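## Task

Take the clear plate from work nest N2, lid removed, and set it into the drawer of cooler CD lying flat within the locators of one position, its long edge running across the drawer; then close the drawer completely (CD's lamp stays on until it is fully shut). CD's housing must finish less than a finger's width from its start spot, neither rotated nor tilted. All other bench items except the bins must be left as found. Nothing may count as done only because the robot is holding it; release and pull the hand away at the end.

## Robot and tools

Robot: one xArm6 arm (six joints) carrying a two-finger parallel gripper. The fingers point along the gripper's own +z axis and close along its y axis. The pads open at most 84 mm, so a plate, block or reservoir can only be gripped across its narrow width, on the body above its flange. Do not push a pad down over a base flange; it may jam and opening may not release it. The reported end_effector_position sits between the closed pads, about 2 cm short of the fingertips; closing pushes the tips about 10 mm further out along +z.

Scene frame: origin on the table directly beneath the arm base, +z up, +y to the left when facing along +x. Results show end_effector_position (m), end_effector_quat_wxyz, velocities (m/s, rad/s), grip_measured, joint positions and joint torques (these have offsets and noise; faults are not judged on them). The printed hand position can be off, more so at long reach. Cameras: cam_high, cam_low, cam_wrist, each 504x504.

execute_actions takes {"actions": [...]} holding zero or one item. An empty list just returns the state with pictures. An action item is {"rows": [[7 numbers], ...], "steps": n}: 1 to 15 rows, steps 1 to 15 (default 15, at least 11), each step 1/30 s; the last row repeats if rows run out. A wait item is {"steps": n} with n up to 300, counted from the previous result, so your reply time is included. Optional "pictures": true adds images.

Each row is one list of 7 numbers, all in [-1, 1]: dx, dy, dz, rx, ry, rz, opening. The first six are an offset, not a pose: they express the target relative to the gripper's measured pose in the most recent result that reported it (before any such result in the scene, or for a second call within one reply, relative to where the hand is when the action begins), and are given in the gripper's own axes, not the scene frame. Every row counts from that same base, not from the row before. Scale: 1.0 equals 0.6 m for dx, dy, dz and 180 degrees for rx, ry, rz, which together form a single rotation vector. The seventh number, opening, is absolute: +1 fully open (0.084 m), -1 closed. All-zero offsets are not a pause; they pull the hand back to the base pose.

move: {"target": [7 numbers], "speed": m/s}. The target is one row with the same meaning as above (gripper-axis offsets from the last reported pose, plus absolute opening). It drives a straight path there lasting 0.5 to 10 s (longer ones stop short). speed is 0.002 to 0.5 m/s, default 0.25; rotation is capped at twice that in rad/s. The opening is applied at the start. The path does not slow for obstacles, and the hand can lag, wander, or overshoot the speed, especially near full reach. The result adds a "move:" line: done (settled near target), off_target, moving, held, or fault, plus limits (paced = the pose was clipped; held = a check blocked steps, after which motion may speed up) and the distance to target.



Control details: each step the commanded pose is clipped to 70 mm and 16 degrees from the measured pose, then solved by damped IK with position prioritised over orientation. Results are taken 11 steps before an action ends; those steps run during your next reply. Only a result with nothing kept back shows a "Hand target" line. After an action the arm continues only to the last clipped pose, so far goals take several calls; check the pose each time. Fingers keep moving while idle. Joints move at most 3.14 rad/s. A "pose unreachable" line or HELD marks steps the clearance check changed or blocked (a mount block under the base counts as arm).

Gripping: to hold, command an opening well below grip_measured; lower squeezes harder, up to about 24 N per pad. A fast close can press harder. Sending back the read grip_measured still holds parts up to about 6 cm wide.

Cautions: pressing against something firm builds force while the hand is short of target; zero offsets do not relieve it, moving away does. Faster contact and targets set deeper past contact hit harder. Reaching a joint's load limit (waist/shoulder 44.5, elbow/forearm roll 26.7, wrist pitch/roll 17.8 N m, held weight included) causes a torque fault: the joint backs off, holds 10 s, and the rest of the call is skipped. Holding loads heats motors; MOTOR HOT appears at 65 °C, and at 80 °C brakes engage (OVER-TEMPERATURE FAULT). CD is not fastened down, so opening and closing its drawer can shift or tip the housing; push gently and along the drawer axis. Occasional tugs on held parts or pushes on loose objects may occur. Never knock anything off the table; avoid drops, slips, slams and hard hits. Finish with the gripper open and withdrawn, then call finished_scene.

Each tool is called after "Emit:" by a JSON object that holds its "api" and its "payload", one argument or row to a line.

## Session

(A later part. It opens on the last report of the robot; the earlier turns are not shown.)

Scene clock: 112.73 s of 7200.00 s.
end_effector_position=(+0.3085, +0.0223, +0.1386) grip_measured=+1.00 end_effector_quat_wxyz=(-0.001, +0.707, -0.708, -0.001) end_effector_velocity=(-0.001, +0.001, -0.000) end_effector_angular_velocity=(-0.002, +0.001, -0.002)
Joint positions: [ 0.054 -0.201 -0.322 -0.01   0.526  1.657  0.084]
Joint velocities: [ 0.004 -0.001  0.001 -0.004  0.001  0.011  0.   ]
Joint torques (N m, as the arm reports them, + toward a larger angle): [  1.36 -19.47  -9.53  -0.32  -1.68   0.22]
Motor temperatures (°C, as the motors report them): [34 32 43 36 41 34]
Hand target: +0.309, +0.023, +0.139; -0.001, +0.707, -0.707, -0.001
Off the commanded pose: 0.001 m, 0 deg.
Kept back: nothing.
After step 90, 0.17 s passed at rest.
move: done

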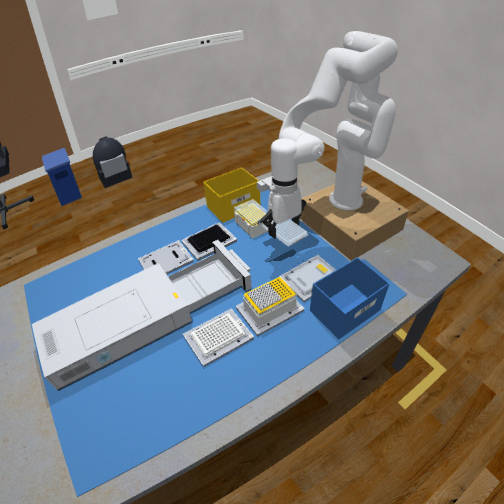

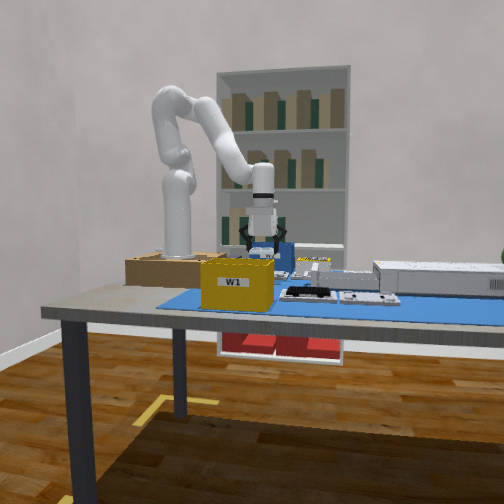

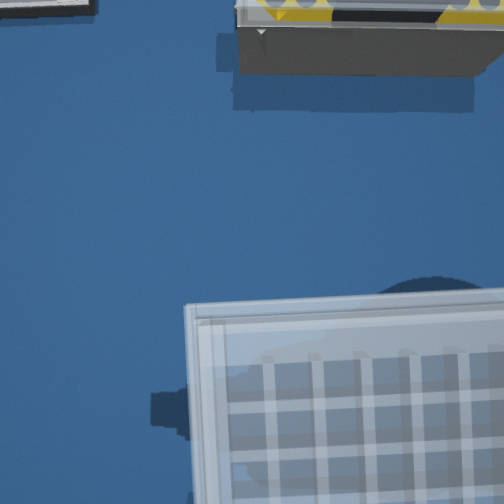

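Emit:
{"api": "move", "payload": {
  "target": [0.012,0,0.172,0,0,0,1],
  "speed": 0.1
}}

Emit:
{"api": "zoom_image", "payload": {
  "camera": "cam_high",
  "region": [250, 200, 340, 290]
}}

Scene clock: 114.50 s of 7200.00 s.
end_effector_position=(+0.3088, +0.0148, +0.0355) grip_measured=+1.00 end_effector_quat_wxyz=(-0.001, +0.706, -0.708, -0.001) end_effector_velocity=(-0.002, -0.000, -0.001) end_effector_angular_velocity=(-0.002, +0.004, -0.000)
Joint positions: [ 0.014  0.254 -0.351 -0.067  0.098  1.675  0.084]
Joint velocities: [-0.004  0.004  0.002 -0.025 -0.002  0.021  0.   ]
Joint torques (N m, as the arm reports them, + toward a larger angle): [  1.17 -24.85  -5.04  -0.36  -1.56  -0.24]
Motor temperatures (°C, as the motors report them): [34 32 43 36 41 34]
Hand target: +0.309, +0.015, +0.035; -0.000, +0.706, -0.708, -0.001
Off the commanded pose: 0.001 m, 0 deg.
Kept back: nothing.
move: done

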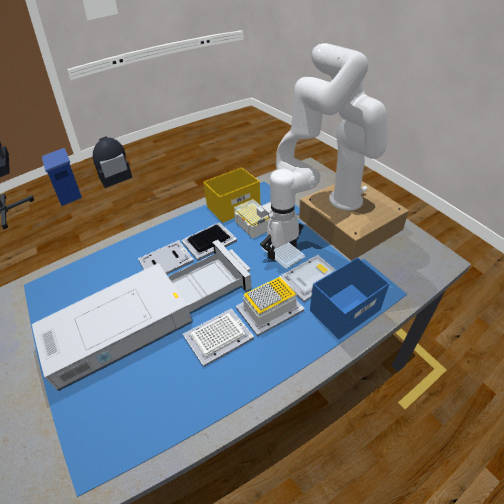

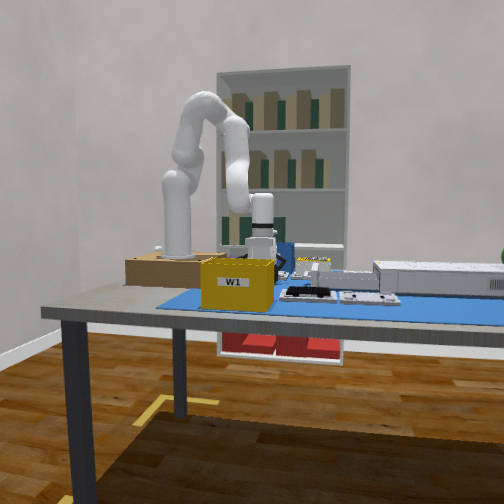

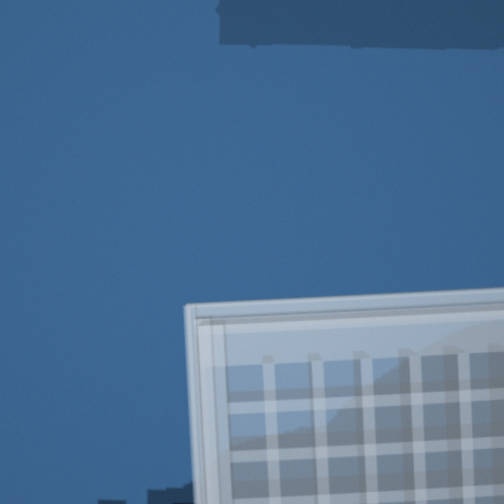

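Region (250, 200, 340, 290) of cam_high's 504x504 image, scaled by 5.600, with more detail than that image has.

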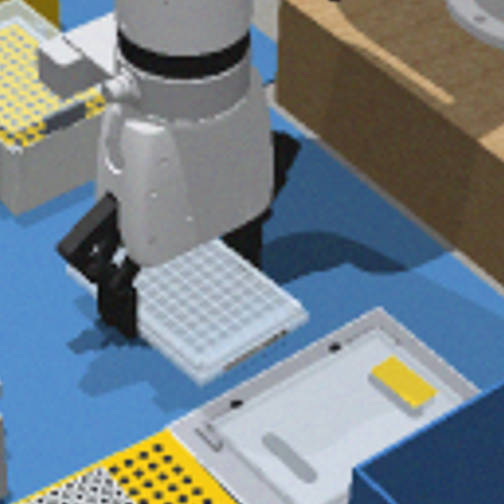

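Emit:
{"api": "execute_actions", "payload": {
  "actions": []
}}

Scene clock: 116.20 s of 7200.00 s.
end_effector_position=(+0.3085, +0.0148, +0.0352) grip_measured=+1.00 end_effector_quat_wxyz=(-0.000, +0.706, -0.708, -0.001) end_effector_velocity=(+0.000, +0.000, +0.000) end_effector_angular_velocity=(+0.000, -0.001, +0.000)
Joint positions: [ 0.013  0.255 -0.351 -0.069  0.098  1.676  0.084]
Joint velocities: [ 0.001 -0.001  0.     0.     0.    -0.     0.   ]
Joint torques (N m, as the arm reports them, + toward a larger angle): [  1.28 -25.4   -5.1   -0.64  -1.63  -0.22]
Motor temperatures (°C, as the motors report them): [34 32 43 36 41 34]
Hand target: +0.309, +0.015, +0.035; -0.000, +0.706, -0.708, -0.001
Off the commanded pose: 0.001 m, 0 deg.
Kept back: nothing.
Steps of this call (steps 1 to 51: nothing new was sent). Readings (end_effector_position):
1: (+0.3088, +0.0148, +0.0354)
2: (+0.3087, +0.0148, +0.0354)
4: (+0.3086, +0.0148, +0.0353)
8: (+0.3086, +0.0148, +0.0352)
51: the state above

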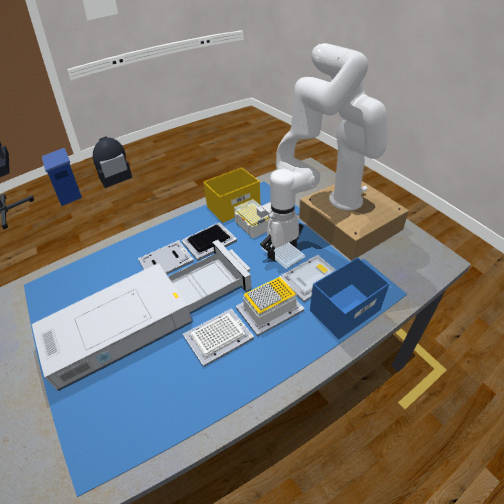

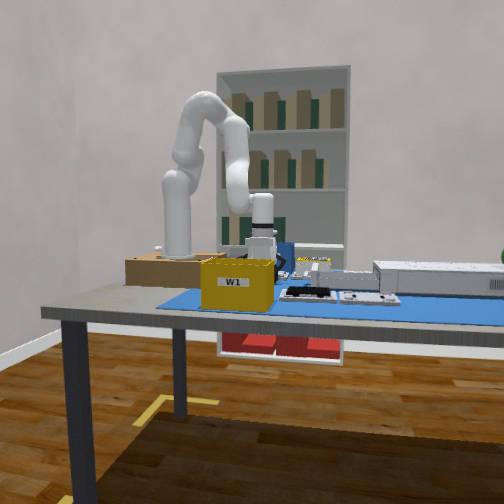

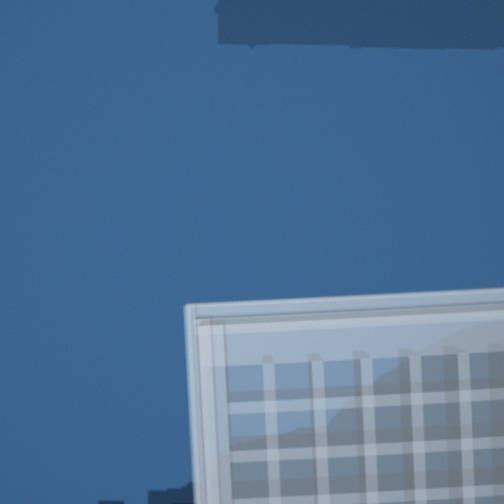

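Emit:
{"api": "move", "payload": {
  "target": [-0.022,0,0,0,0,0,1],
  "speed": 0.02
}}

Scene clock: 117.97 s of 7200.00 s.
end_effector_position=(+0.3085, +0.0280, +0.0352) grip_measured=+1.00 end_effector_quat_wxyz=(-0.000, +0.706, -0.708, -0.001) end_effector_velocity=(-0.001, +0.000, -0.001) end_effector_angular_velocity=(-0.001, +0.002, +0.001)
Joint positions: [ 0.057  0.257 -0.354 -0.065  0.099  1.716  0.084]
Joint velocities: [ 0.     0.002 -0.    -0.006  0.     0.006  0.   ]
Joint torques (N m, as the arm reports them, + toward a larger angle): [  0.76 -25.08  -5.2   -0.7   -1.87   0.32]
Motor temperatures (°C, as the motors report them): [34 32 43 36 41 34]
Hand target: +0.308, +0.028, +0.035; -0.000, +0.706, -0.708, -0.001
Off the commanded pose: 0.000 m, 0 deg.
Kept back: nothing.
move: done

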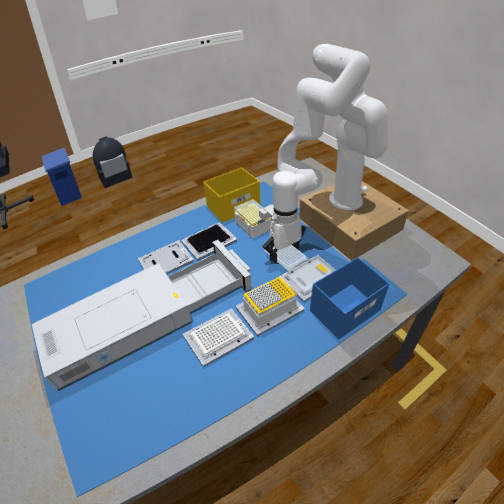

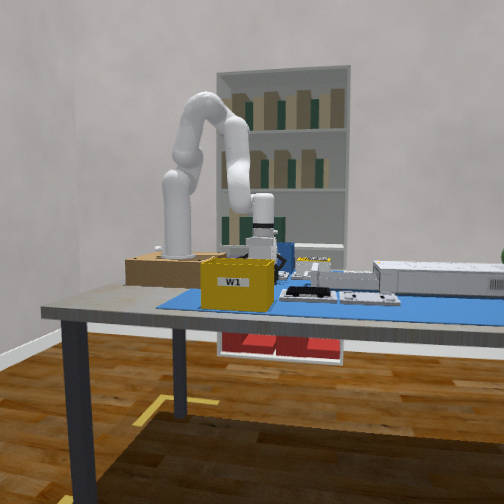

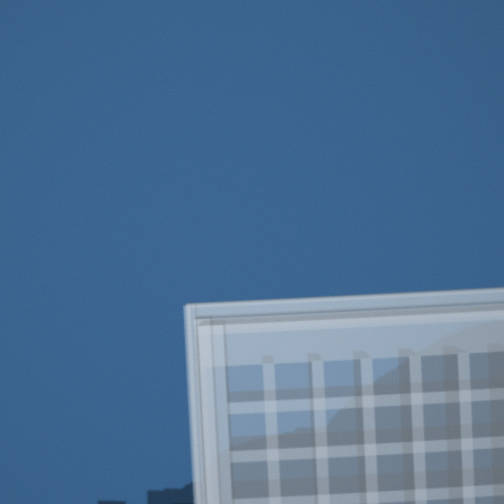

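Emit:
{"api": "move", "payload": {
  "target": [-0.005,0,0,0,0,0,1],
  "speed": 0.008
}}

Scene clock: 119.27 s of 7200.00 s.
end_effector_position=(+0.3084, +0.0310, +0.0352) grip_measured=+1.00 end_effector_quat_wxyz=(-0.000, +0.706, -0.708, -0.001) end_effector_velocity=(-0.000, +0.000, -0.000) end_effector_angular_velocity=(-0.000, +0.000, +0.001)
Joint positions: [ 0.067  0.257 -0.355 -0.064  0.1    1.725  0.084]
Joint velocities: [ 0.001  0.    -0.    -0.001  0.     0.001  0.   ]
Joint torques (N m, as the arm reports them, + toward a larger angle): [  0.52 -25.07  -5.41  -0.37  -1.44   0.13]
Motor temperatures (°C, as the motors report them): [34 32 42 36 41 34]
Hand target: +0.308, +0.031, +0.035; -0.000, +0.706, -0.708, -0.001
Off the commanded pose: 0.000 m, 0 deg.
Kept back: nothing.
move: done

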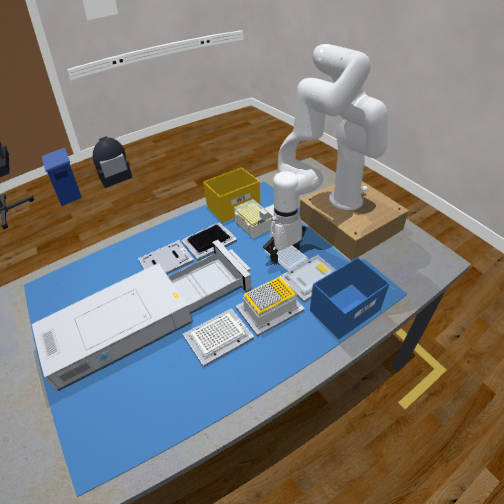

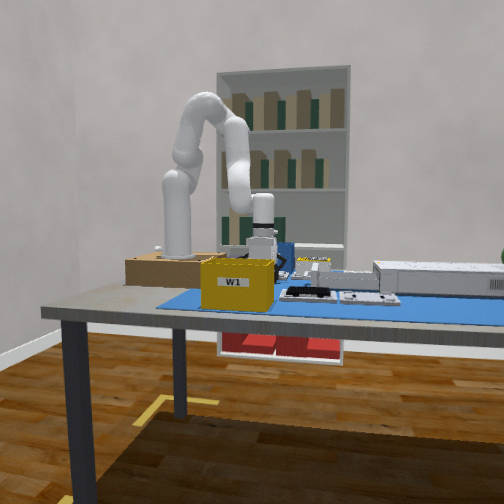

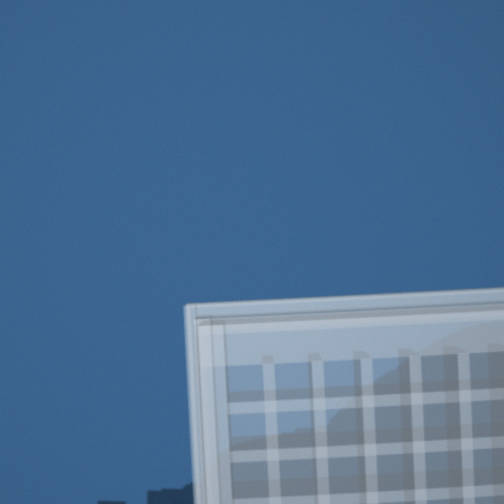

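Emit:
{"api": "move", "payload": {
  "target": [-0.004,0,0,0,0,0,1],
  "speed": 0.005
}}

Scene clock: 120.20 s of 7200.00 s.
end_effector_position=(+0.3081, +0.0326, +0.0350) grip_measured=+1.00 end_effector_quat_wxyz=(+0.000, +0.705, -0.709, -0.001) end_effector_velocity=(-0.000, +0.001, -0.000) end_effector_angular_velocity=(-0.000, -0.000, +0.003)
Joint positions: [ 0.072  0.258 -0.355 -0.063  0.101  1.732  0.084]
Joint velocities: [ 0.003  0.    -0.    -0.002 -0.     0.001  0.   ]
Joint torques (N m, as the arm reports them, + toward a larger angle): [  9.69 -25.86  -6.71  -1.13  -2.35  -1.41]
Motor temperatures (°C, as the motors report them): [34 32 42 36 41 34]
Hand target: +0.308, +0.033, +0.035; -0.000, +0.706, -0.708, -0.001
Off the commanded pose: 0.001 m, 0 deg.
Kept back: nothing.
move: done

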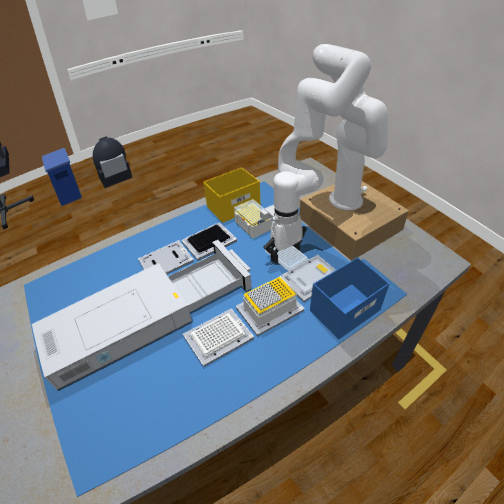

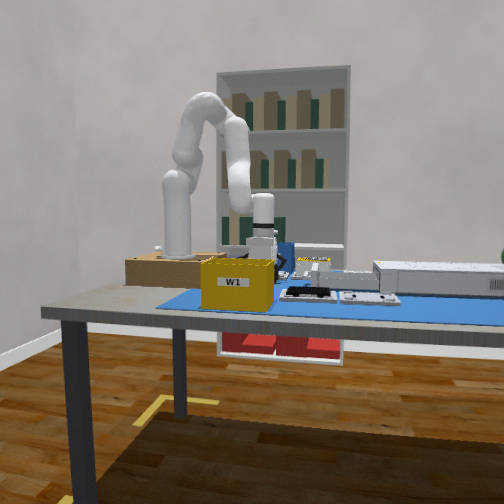

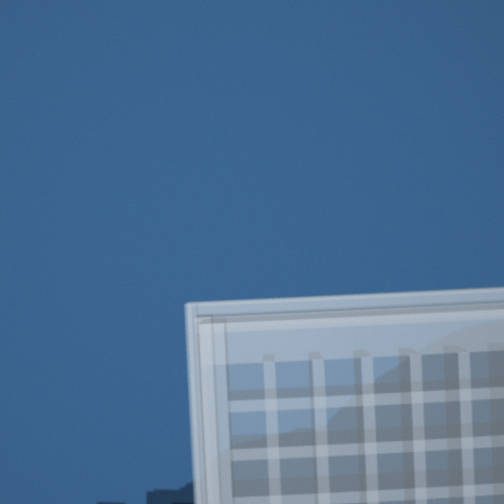

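Contact made. Pushing on in 1 mm steps.

Emit:
{"api": "move", "payload": {
  "target": [-0.002,0,0,0,0,0,1],
  "speed": 0.003
}}

Scene clock: 121.13 s of 7200.00 s.
end_effector_position=(+0.3078, +0.0334, +0.0349) grip_measured=+1.00 end_effector_quat_wxyz=(+0.000, +0.704, -0.710, -0.002) end_effector_velocity=(-0.000, +0.001, +0.000) end_effector_angular_velocity=(-0.000, -0.000, +0.000)
Joint positions: [ 0.075  0.258 -0.355 -0.062  0.101  1.737  0.084]
Joint velocities: [ 0.002  0.    -0.    -0.001 -0.     0.002  0.   ]
Joint torques (N m, as the arm reports them, + toward a larger angle): [ 16.13 -26.75  -6.65  -2.93  -2.78  -1.53]
Motor temperatures (°C, as the motors report them): [34 32 42 36 41 34]
Hand target: +0.308, +0.034, +0.035; +0.000, +0.705, -0.709, -0.001
Off the commanded pose: 0.000 m, 0 deg.
Kept back: nothing.
move: done

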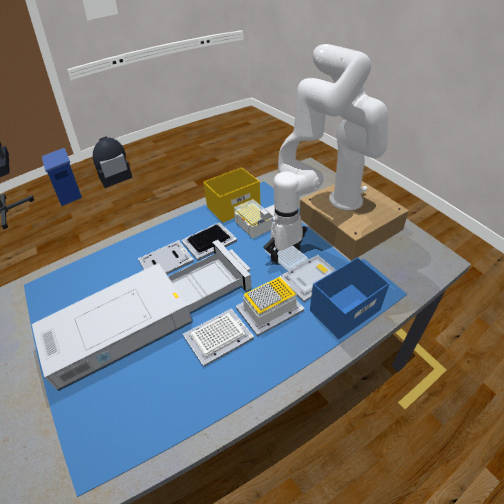

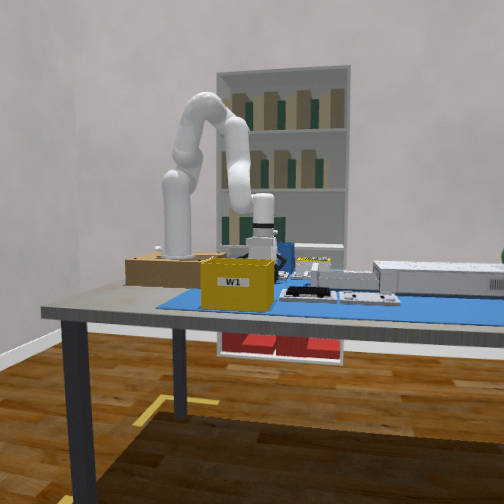

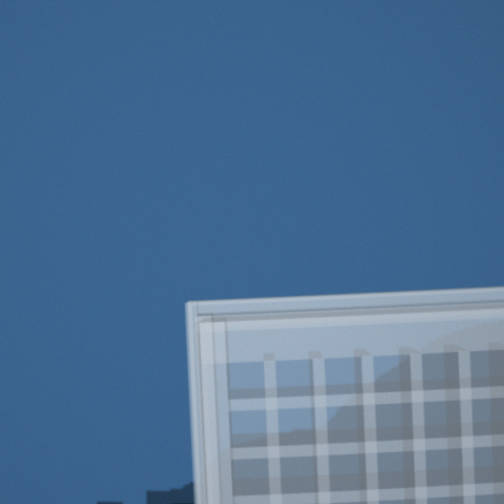

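Emit:
{"api": "move", "payload": {
  "target": [-0.002,0,0,0,0,0,1],
  "speed": 0.003
}}

Scene clock: 122.07 s of 7200.00 s.
end_effector_position=(+0.3077, +0.0337, +0.0348) grip_measured=+1.00 end_effector_quat_wxyz=(+0.001, +0.703, -0.712, -0.002) end_effector_velocity=(+0.000, +0.000, -0.000) end_effector_angular_velocity=(-0.000, -0.000, +0.002)
Joint positions: [ 0.076  0.259 -0.355 -0.062  0.102  1.743  0.084]
Joint velocities: [-0.     0.    -0.    -0.002 -0.    -0.     0.   ]
Joint torques (N m, as the arm reports them, + toward a larger angle): [ 17.21 -26.8   -8.11  -2.86  -2.94  -1.66]
Motor temperatures (°C, as the motors report them): [34 32 42 36 41 34]
Hand target: +0.308, +0.035, +0.035; +0.001, +0.704, -0.710, -0.002
Off the commanded pose: 0.001 m, 0 deg.
Kept back: nothing.
move: done

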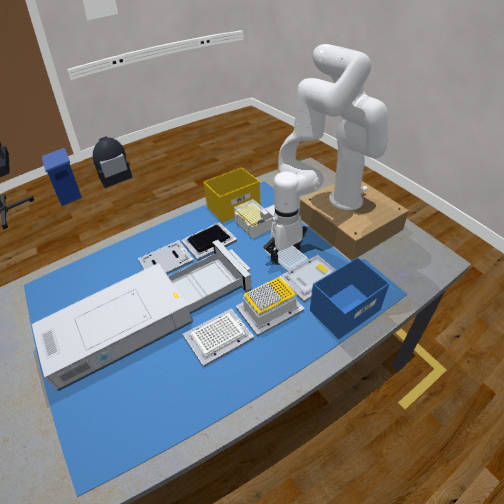

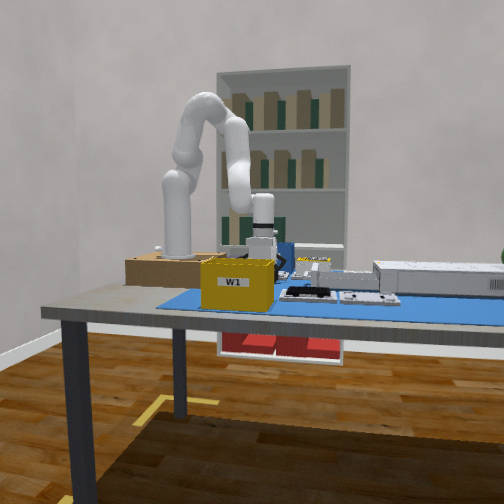

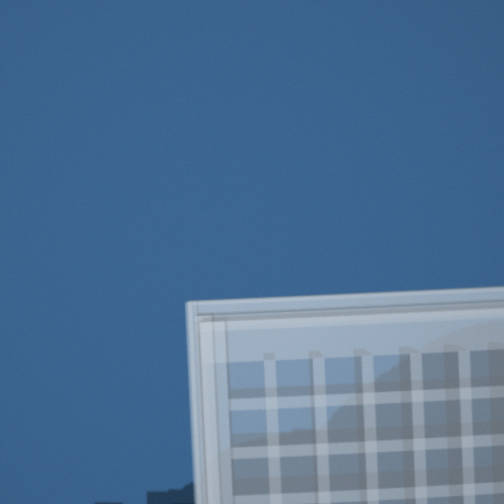

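Emit:
{"api": "move", "payload": {
  "target": [0.03,0,0,0,0,0,1],
  "speed": 0.05
}}

Emit:
{"api": "move", "payload": {
  "target": [0.03,0,-0.06,0,0,0.385,1],
  "speed": 0.3
}}

Scene clock: 129.77 s of 7200.00 s.
end_effector_position=(+0.3077, +0.0158, +0.0349) grip_measured=+1.00 end_effector_quat_wxyz=(+0.001, +0.703, -0.711, -0.002) end_effector_velocity=(-0.000, -0.001, +0.000) end_effector_angular_velocity=(+0.001, +0.001, -0.002)
Joint positions: [ 0.017  0.255 -0.35  -0.069  0.099  1.69   0.084]
Joint velocities: [-0.002 -0.001  0.001  0.012  0.001 -0.011  0.   ]
Joint torques (N m, as the arm reports them, + toward a larger angle): [  1.44 -25.52  -5.45  -0.09  -1.74  -0.15]
Motor temperatures (°C, as the motors report them): [34 32 42 36 41 34]
Hand target: +0.308, +0.016, +0.035; +0.001, +0.703, -0.712, -0.002
Off the commanded pose: 0.000 m, 0 deg.
Kept back: nothing.
After step 90, 3.93 s passed at rest.
move: done

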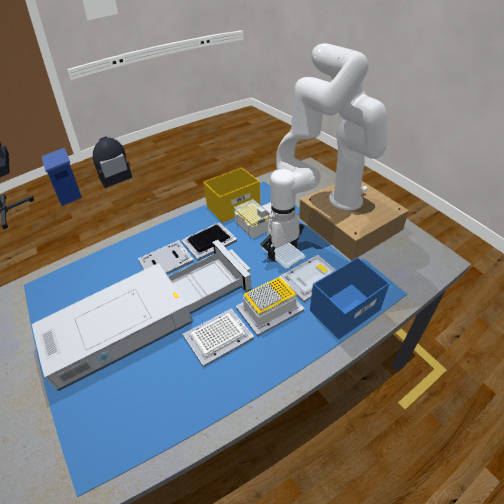

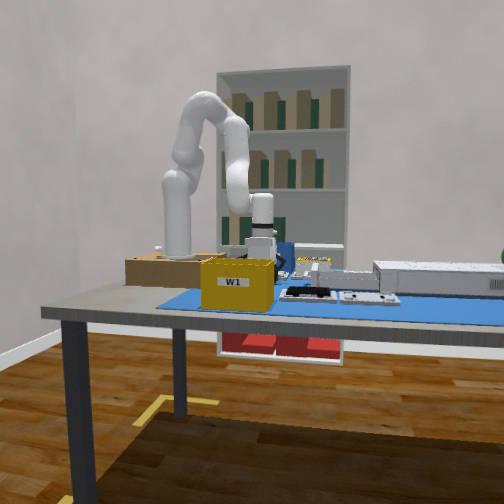

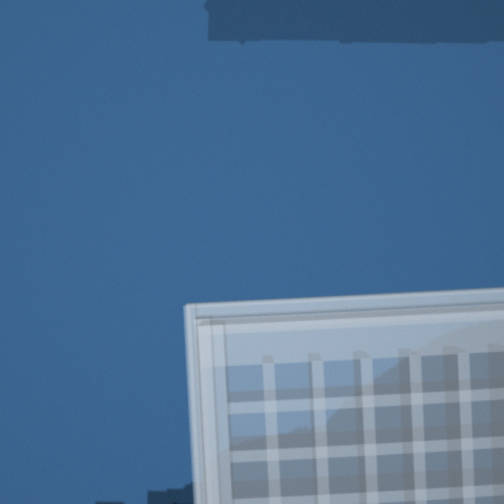

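Scene clock: 132.27 s of 7200.00 s.
end_effector_position=(+0.3077, -0.0021, +0.0709) grip_measured=+1.00 end_effector_quat_wxyz=(-0.001, -0.174, +0.985, +0.001) end_effector_velocity=(+0.000, -0.000, +0.000) end_effector_angular_velocity=(-0.006, +0.000, -0.003)
Joint positions: [-0.03   0.083 -0.32  -0.026  0.24   2.808  0.084]
Joint velocities: [-0.001 -0.    -0.    -0.023  0.001  0.025  0.   ]
Joint torques (N m, as the arm reports them, + toward a larger angle): [  1.36 -23.3   -6.99  -0.33  -1.52  -0.15]
Motor temperatures (°C, as the motors report them): [34 32 42 36 41 34]
Hand target: +0.308, -0.002, +0.071; -0.001, -0.174, +0.985, +0.001
Off the commanded pose: 0.000 m, 0 deg.
Kept back: nothing.
move: done

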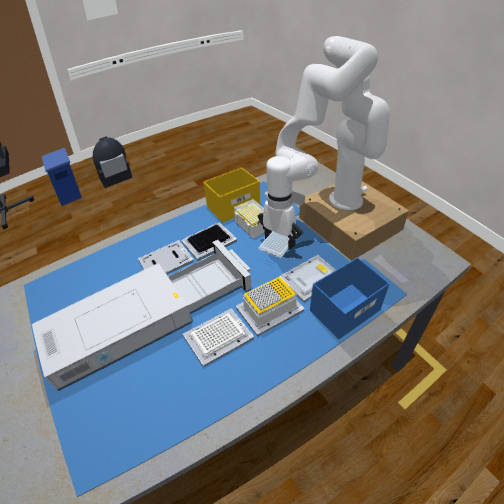

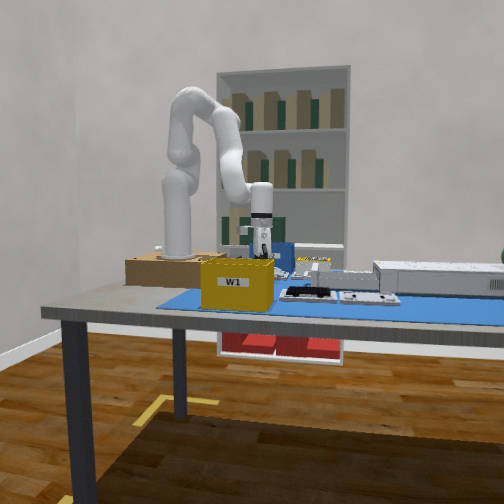

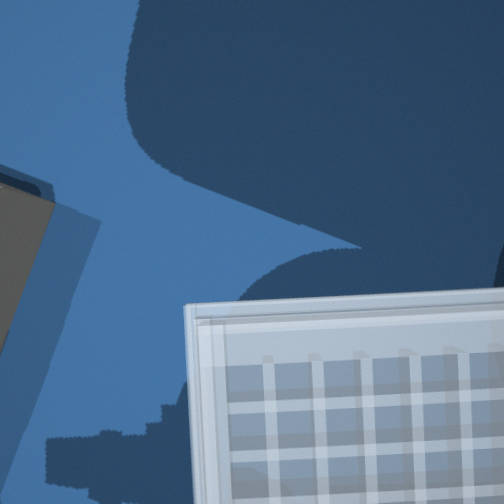

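Emit:
{"api": "move", "payload": {
  "target": [-0.0928,0.0273,0.02,0,0,0,1],
  "speed": 0.2
}}

Emit:
{"api": "move", "payload": {
  "target": [0,0,0.0398,0,0,0,1],
  "speed": 0.06
}}

Scene clock: 133.63 s of 7200.00 s.
end_effector_position=(+0.3537, +0.0326, +0.0587) grip_measured=+1.00 end_effector_quat_wxyz=(-0.002, -0.174, +0.985, +0.001) end_effector_velocity=(+0.003, +0.000, +0.000) end_effector_angular_velocity=(-0.000, -0.003, -0.003)
Joint positions: [ 0.069  0.238 -0.493 -0.021  0.259  2.903  0.084]
Joint velocities: [ 0.     0.003 -0.006 -0.003  0.     0.005  0.   ]
Joint torques (N m, as the arm reports them, + toward a larger angle): [  1.77 -27.62  -7.35   0.23  -1.21   0.07]
Motor temperatures (°C, as the motors report them): [34 32 42 36 41 34]
Hand target: +0.354, +0.033, +0.059; -0.001, -0.174, +0.985, +0.001
Off the commanded pose: 0.001 m, 0 deg.
Kept back: nothing.
move: done

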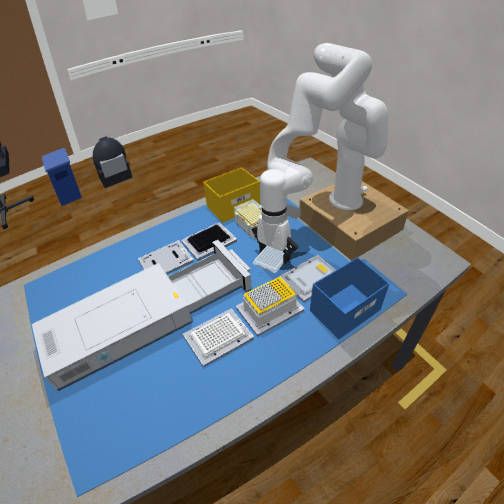

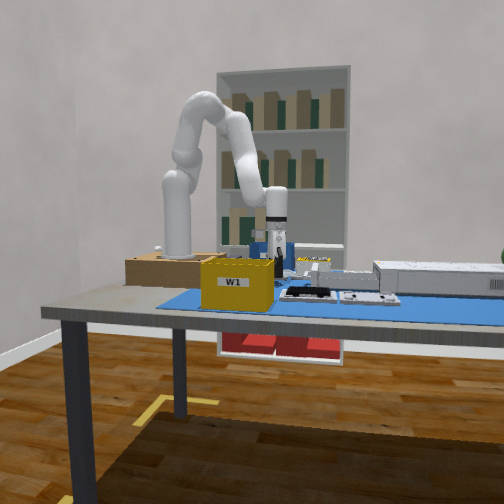

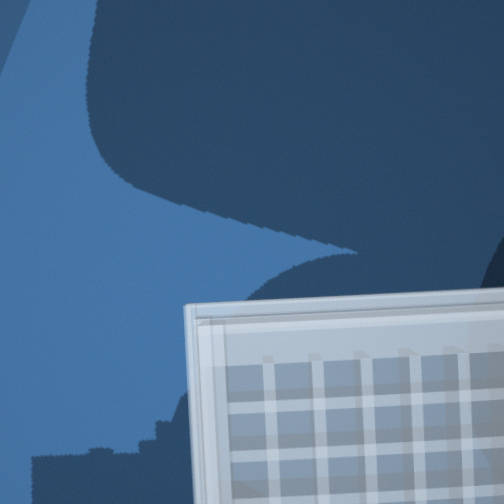

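Scene clock: 134.40 s of 7200.00 s.
end_effector_position=(+0.3538, +0.0326, +0.0350) grip_measured=+1.00 end_effector_quat_wxyz=(-0.001, -0.174, +0.985, +0.001) end_effector_velocity=(+0.002, -0.000, +0.000) end_effector_angular_velocity=(+0.000, -0.005, +0.001)
Joint positions: [ 0.067  0.333 -0.511 -0.031  0.182  2.911  0.084]
Joint velocities: [-0.001  0.001 -0.003 -0.003 -0.004  0.001  0.   ]
Joint torques (N m, as the arm reports them, + toward a larger angle): [  2.17 -27.76  -6.18  -0.09  -1.63   0.01]
Motor temperatures (°C, as the motors report them): [34 32 42 36 41 34]
Hand target: +0.354, +0.033, +0.035; -0.002, -0.174, +0.985, +0.001
Off the commanded pose: 0.000 m, 0 deg.
Kept back: nothing.
move: done

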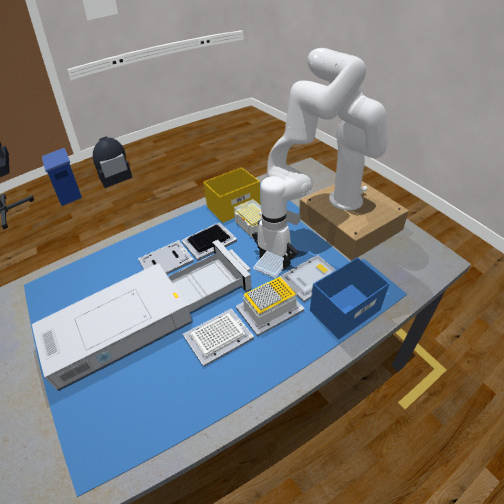

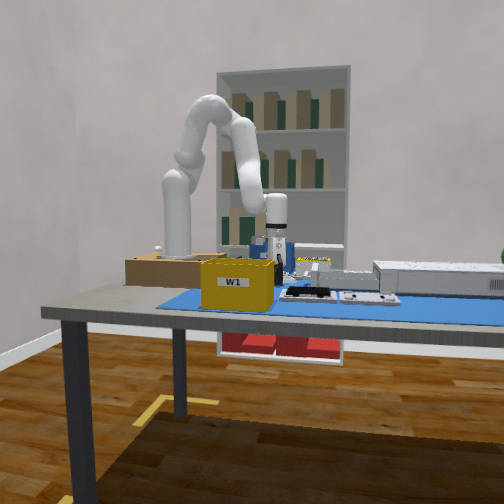

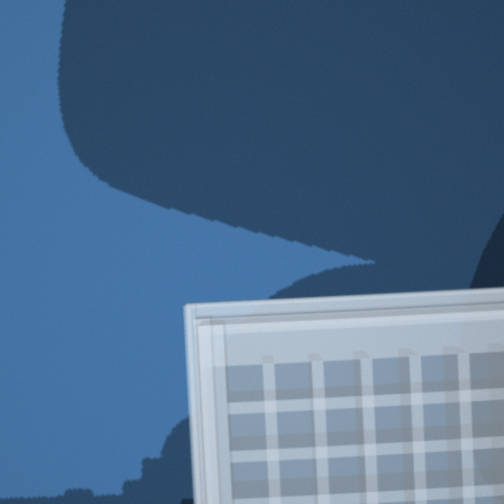

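Emit:
{"api": "zoom_image", "payload": {
  "camera": "cam_high",
  "region": [230,220,340,320]
}}

Emit:
{"api": "move", "payload": {
  "target": [0,0.01,0,0,0,0,1],
  "speed": 0.008
}}

Region (230, 220, 340, 320) of cam_high's 504x504 image, scaled by 4.582, with more detail than that image has; it fills the top 458 rows of this view, and the rest is white.

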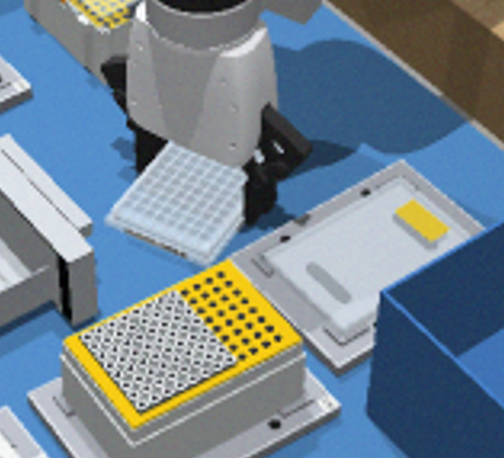

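Scene clock: 135.73 s of 7200.00 s.
end_effector_position=(+0.3517, +0.0382, +0.0350) grip_measured=+1.00 end_effector_quat_wxyz=(-0.001, -0.174, +0.985, +0.001) end_effector_velocity=(+0.000, +0.000, +0.000) end_effector_angular_velocity=(+0.000, -0.001, -0.002)
Joint positions: [ 0.083  0.33  -0.505 -0.031  0.18   2.927  0.084]
Joint velocities: [ 0.001 -0.001  0.     0.    -0.     0.002  0.   ]
Joint torques (N m, as the arm reports them, + toward a larger angle): [  0.56 -28.05  -5.94   0.08  -1.48  -0.39]
Motor temperatures (°C, as the motors report them): [34 32 42 36 41 34]
Hand target: +0.352, +0.038, +0.035; -0.001, -0.174, +0.985, +0.001
Off the commanded pose: 0.000 m, 0 deg.
Kept back: nothing.
move: done

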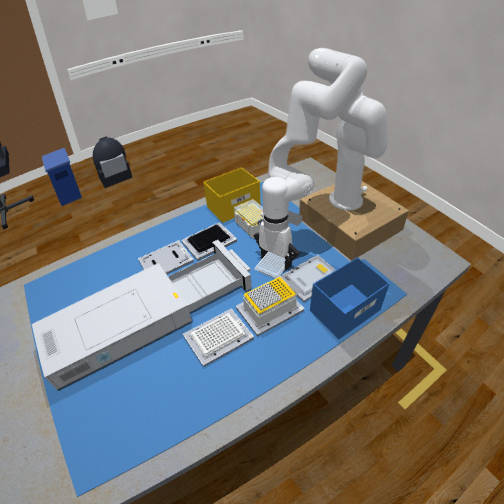

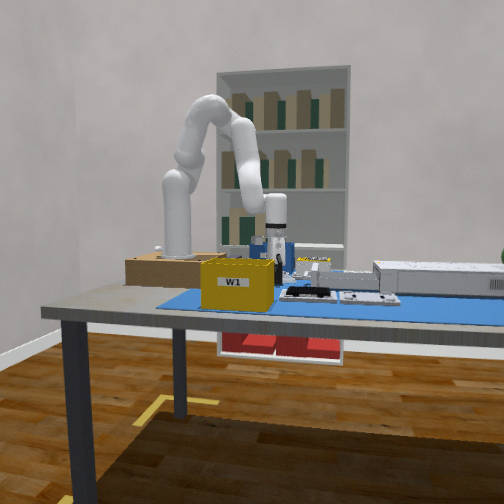

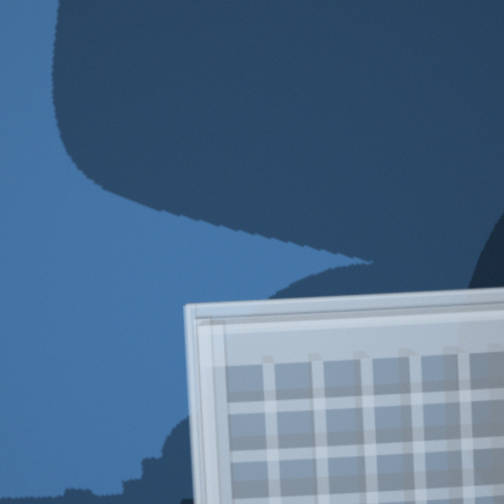

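Emit:
{"api": "move", "payload": {
  "target": [0,0.005,0,0,0,0,1],
  "speed": 0.005
}}

Emit:
{"api": "zoom_image", "payload": {
  "camera": "cam_high",
  "region": [245,235,315,295]
}}

Scene clock: 137.00 s of 7200.00 s.
end_effector_position=(+0.3507, +0.0409, +0.0350) grip_measured=+1.00 end_effector_quat_wxyz=(-0.001, -0.174, +0.985, +0.001) end_effector_velocity=(+0.000, -0.000, +0.000) end_effector_angular_velocity=(+0.000, -0.001, -0.002)
Joint positions: [ 0.091  0.329 -0.503 -0.031  0.179  2.935  0.084]
Joint velocities: [-0.    -0.001  0.     0.001 -0.     0.     0.   ]
Joint torques (N m, as the arm reports them, + toward a larger angle): [  1.79 -27.74  -6.45  -0.09  -1.43   0.02]
Motor temperatures (°C, as the motors report them): [34 32 42 36 41 34]
Hand target: +0.351, +0.041, +0.035; -0.001, -0.174, +0.985, +0.001
Off the commanded pose: 0.000 m, 0 deg.
Kept back: nothing.
move: done

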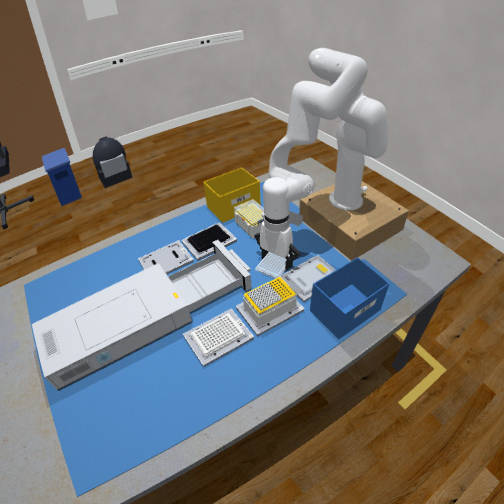

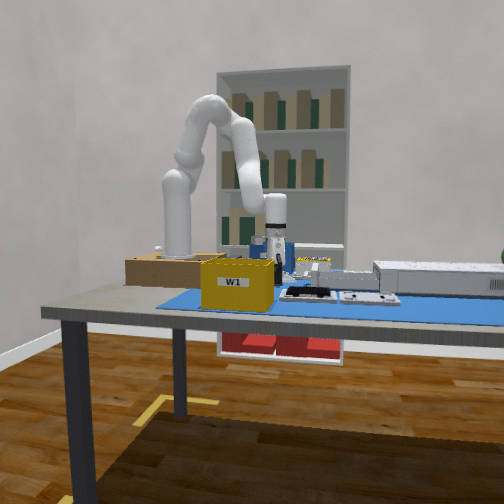

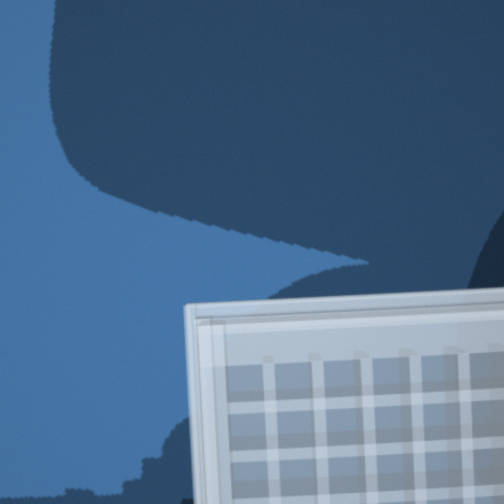

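Region (245, 235, 315, 295) of cam_high's 504x504 image, scaled by 7.200, with more detail than that image has; it fills the top 432 rows of this view, and the rest is white.

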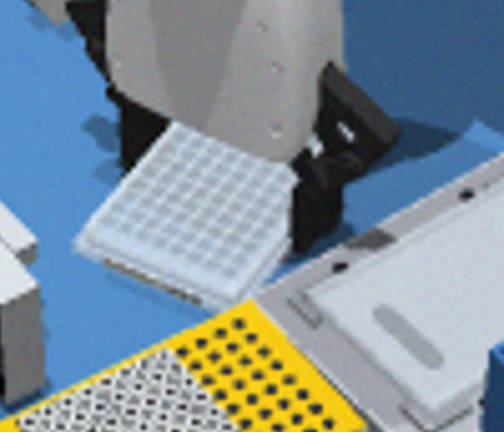

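Emit:
{"api": "move", "payload": {
  "target": [0,0.004,0,0,0,0,1],
  "speed": 0.004
}}

Scene clock: 138.03 s of 7200.00 s.
end_effector_position=(+0.3500, +0.0426, +0.0350) grip_measured=+1.00 end_effector_quat_wxyz=(-0.001, -0.172, +0.985, +0.001) end_effector_velocity=(-0.001, +0.001, -0.001) end_effector_angular_velocity=(-0.001, +0.002, +0.006)
Joint positions: [ 0.096  0.328 -0.501 -0.031  0.178  2.942  0.084]
Joint velocities: [ 0.003  0.002  0.    -0.002 -0.    -0.001  0.   ]
Joint torques (N m, as the arm reports them, + toward a larger angle): [  9.68 -28.76  -6.44  -0.81  -1.58  -1.45]
Motor temperatures (°C, as the motors report them): [34 32 42 36 41 34]
Hand target: +0.350, +0.043, +0.035; -0.001, -0.174, +0.985, +0.001
Off the commanded pose: 0.001 m, 0 deg.
Kept back: nothing.
move: done

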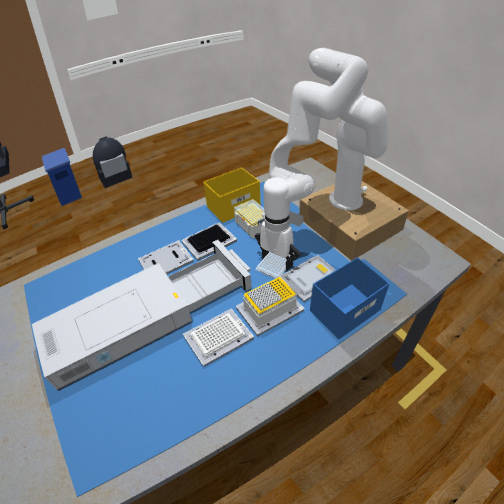

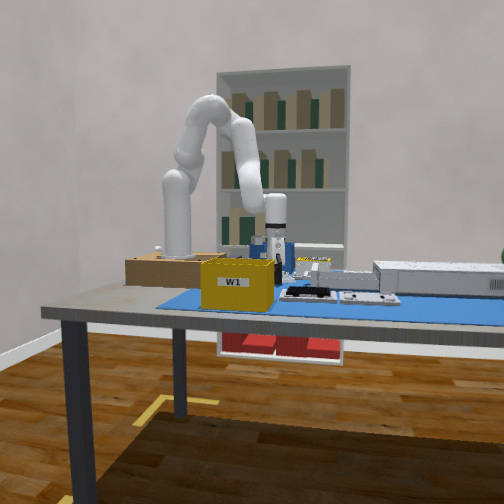

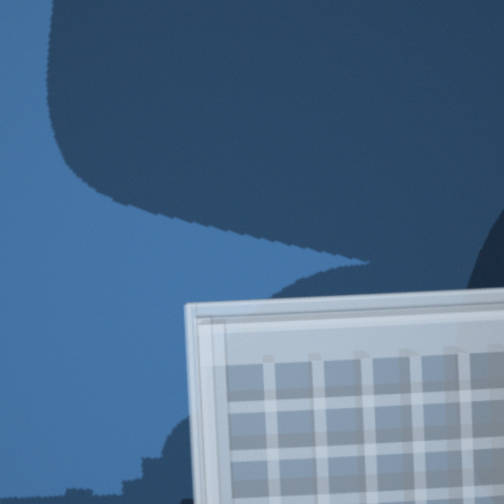

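Emit:
{"api": "move", "payload": {
  "target": [0,0.002,0,0,0,-0.001,1],
  "speed": 0.003
}}

Scene clock: 138.97 s of 7200.00 s.
end_effector_position=(+0.3497, +0.0434, +0.0351) grip_measured=+1.00 end_effector_quat_wxyz=(-0.001, -0.173, +0.985, +0.001) end_effector_velocity=(-0.001, +0.001, -0.000) end_effector_angular_velocity=(-0.001, +0.001, +0.001)
Joint positions: [ 0.098  0.328 -0.5   -0.03   0.177  2.944  0.084]
Joint velocities: [ 0.002  0.001  0.    -0.002 -0.     0.003  0.   ]
Joint torques (N m, as the arm reports them, + toward a larger angle): [ 14.57 -28.05  -5.95  -1.56  -1.41  -1.95]
Motor temperatures (°C, as the motors report them): [34 32 42 36 41 34]
Hand target: +0.350, +0.044, +0.035; -0.001, -0.174, +0.985, +0.001
Off the commanded pose: 0.000 m, 0 deg.
Kept back: nothing.
move: done

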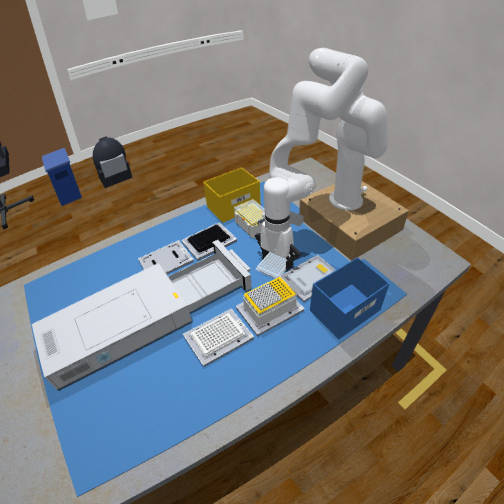

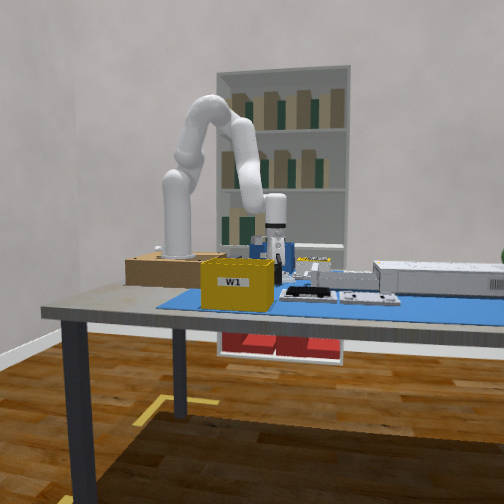

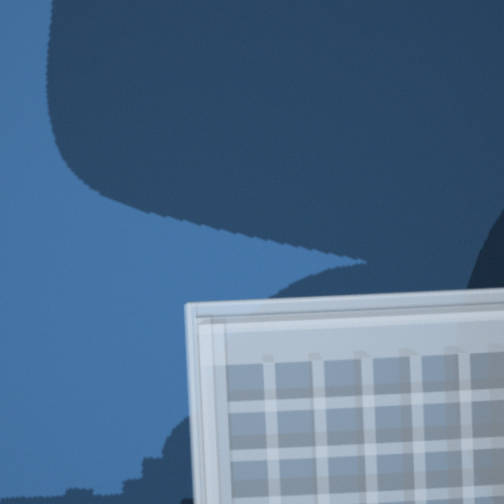

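Emit:
{"api": "move", "payload": {
  "target": [0,0.002,0,0,0,-0.001,1],
  "speed": 0.003
}}

Scene clock: 139.93 s of 7200.00 s.
end_effector_position=(+0.3494, +0.0437, +0.0351) grip_measured=+1.00 end_effector_quat_wxyz=(-0.001, -0.172, +0.985, +0.001) end_effector_velocity=(-0.000, -0.000, +0.000) end_effector_angular_velocity=(-0.000, -0.000, -0.001)
Joint positions: [ 0.099  0.327 -0.499 -0.031  0.177  2.947  0.084]
Joint velocities: [-0.    -0.001  0.    -0.001 -0.     0.001  0.   ]
Joint torques (N m, as the arm reports them, + toward a larger angle): [ 16.73 -28.34  -6.09  -2.19  -1.76  -2.34]
Motor temperatures (°C, as the motors report them): [34 32 42 36 41 34]
Hand target: +0.349, +0.044, +0.035; -0.001, -0.174, +0.985, +0.001
Off the commanded pose: 0.001 m, 0 deg.
Kept back: nothing.
move: done

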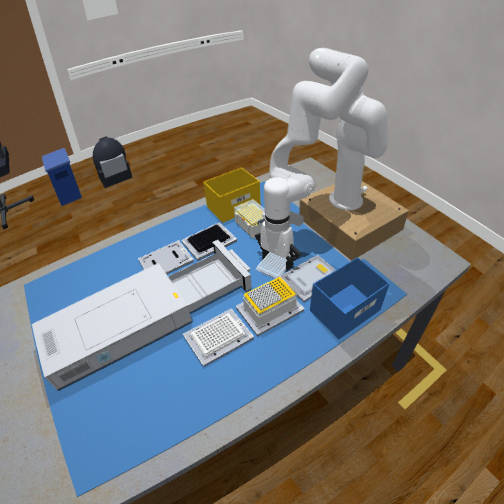

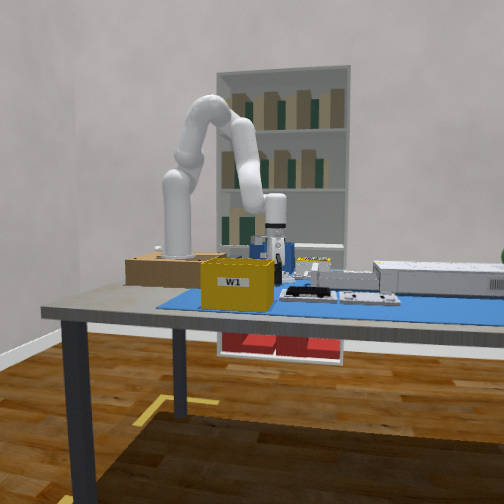

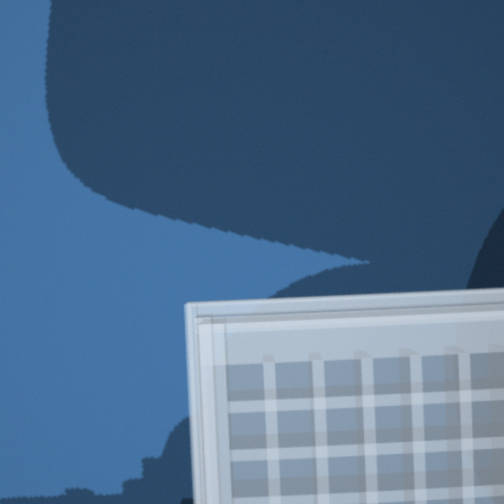

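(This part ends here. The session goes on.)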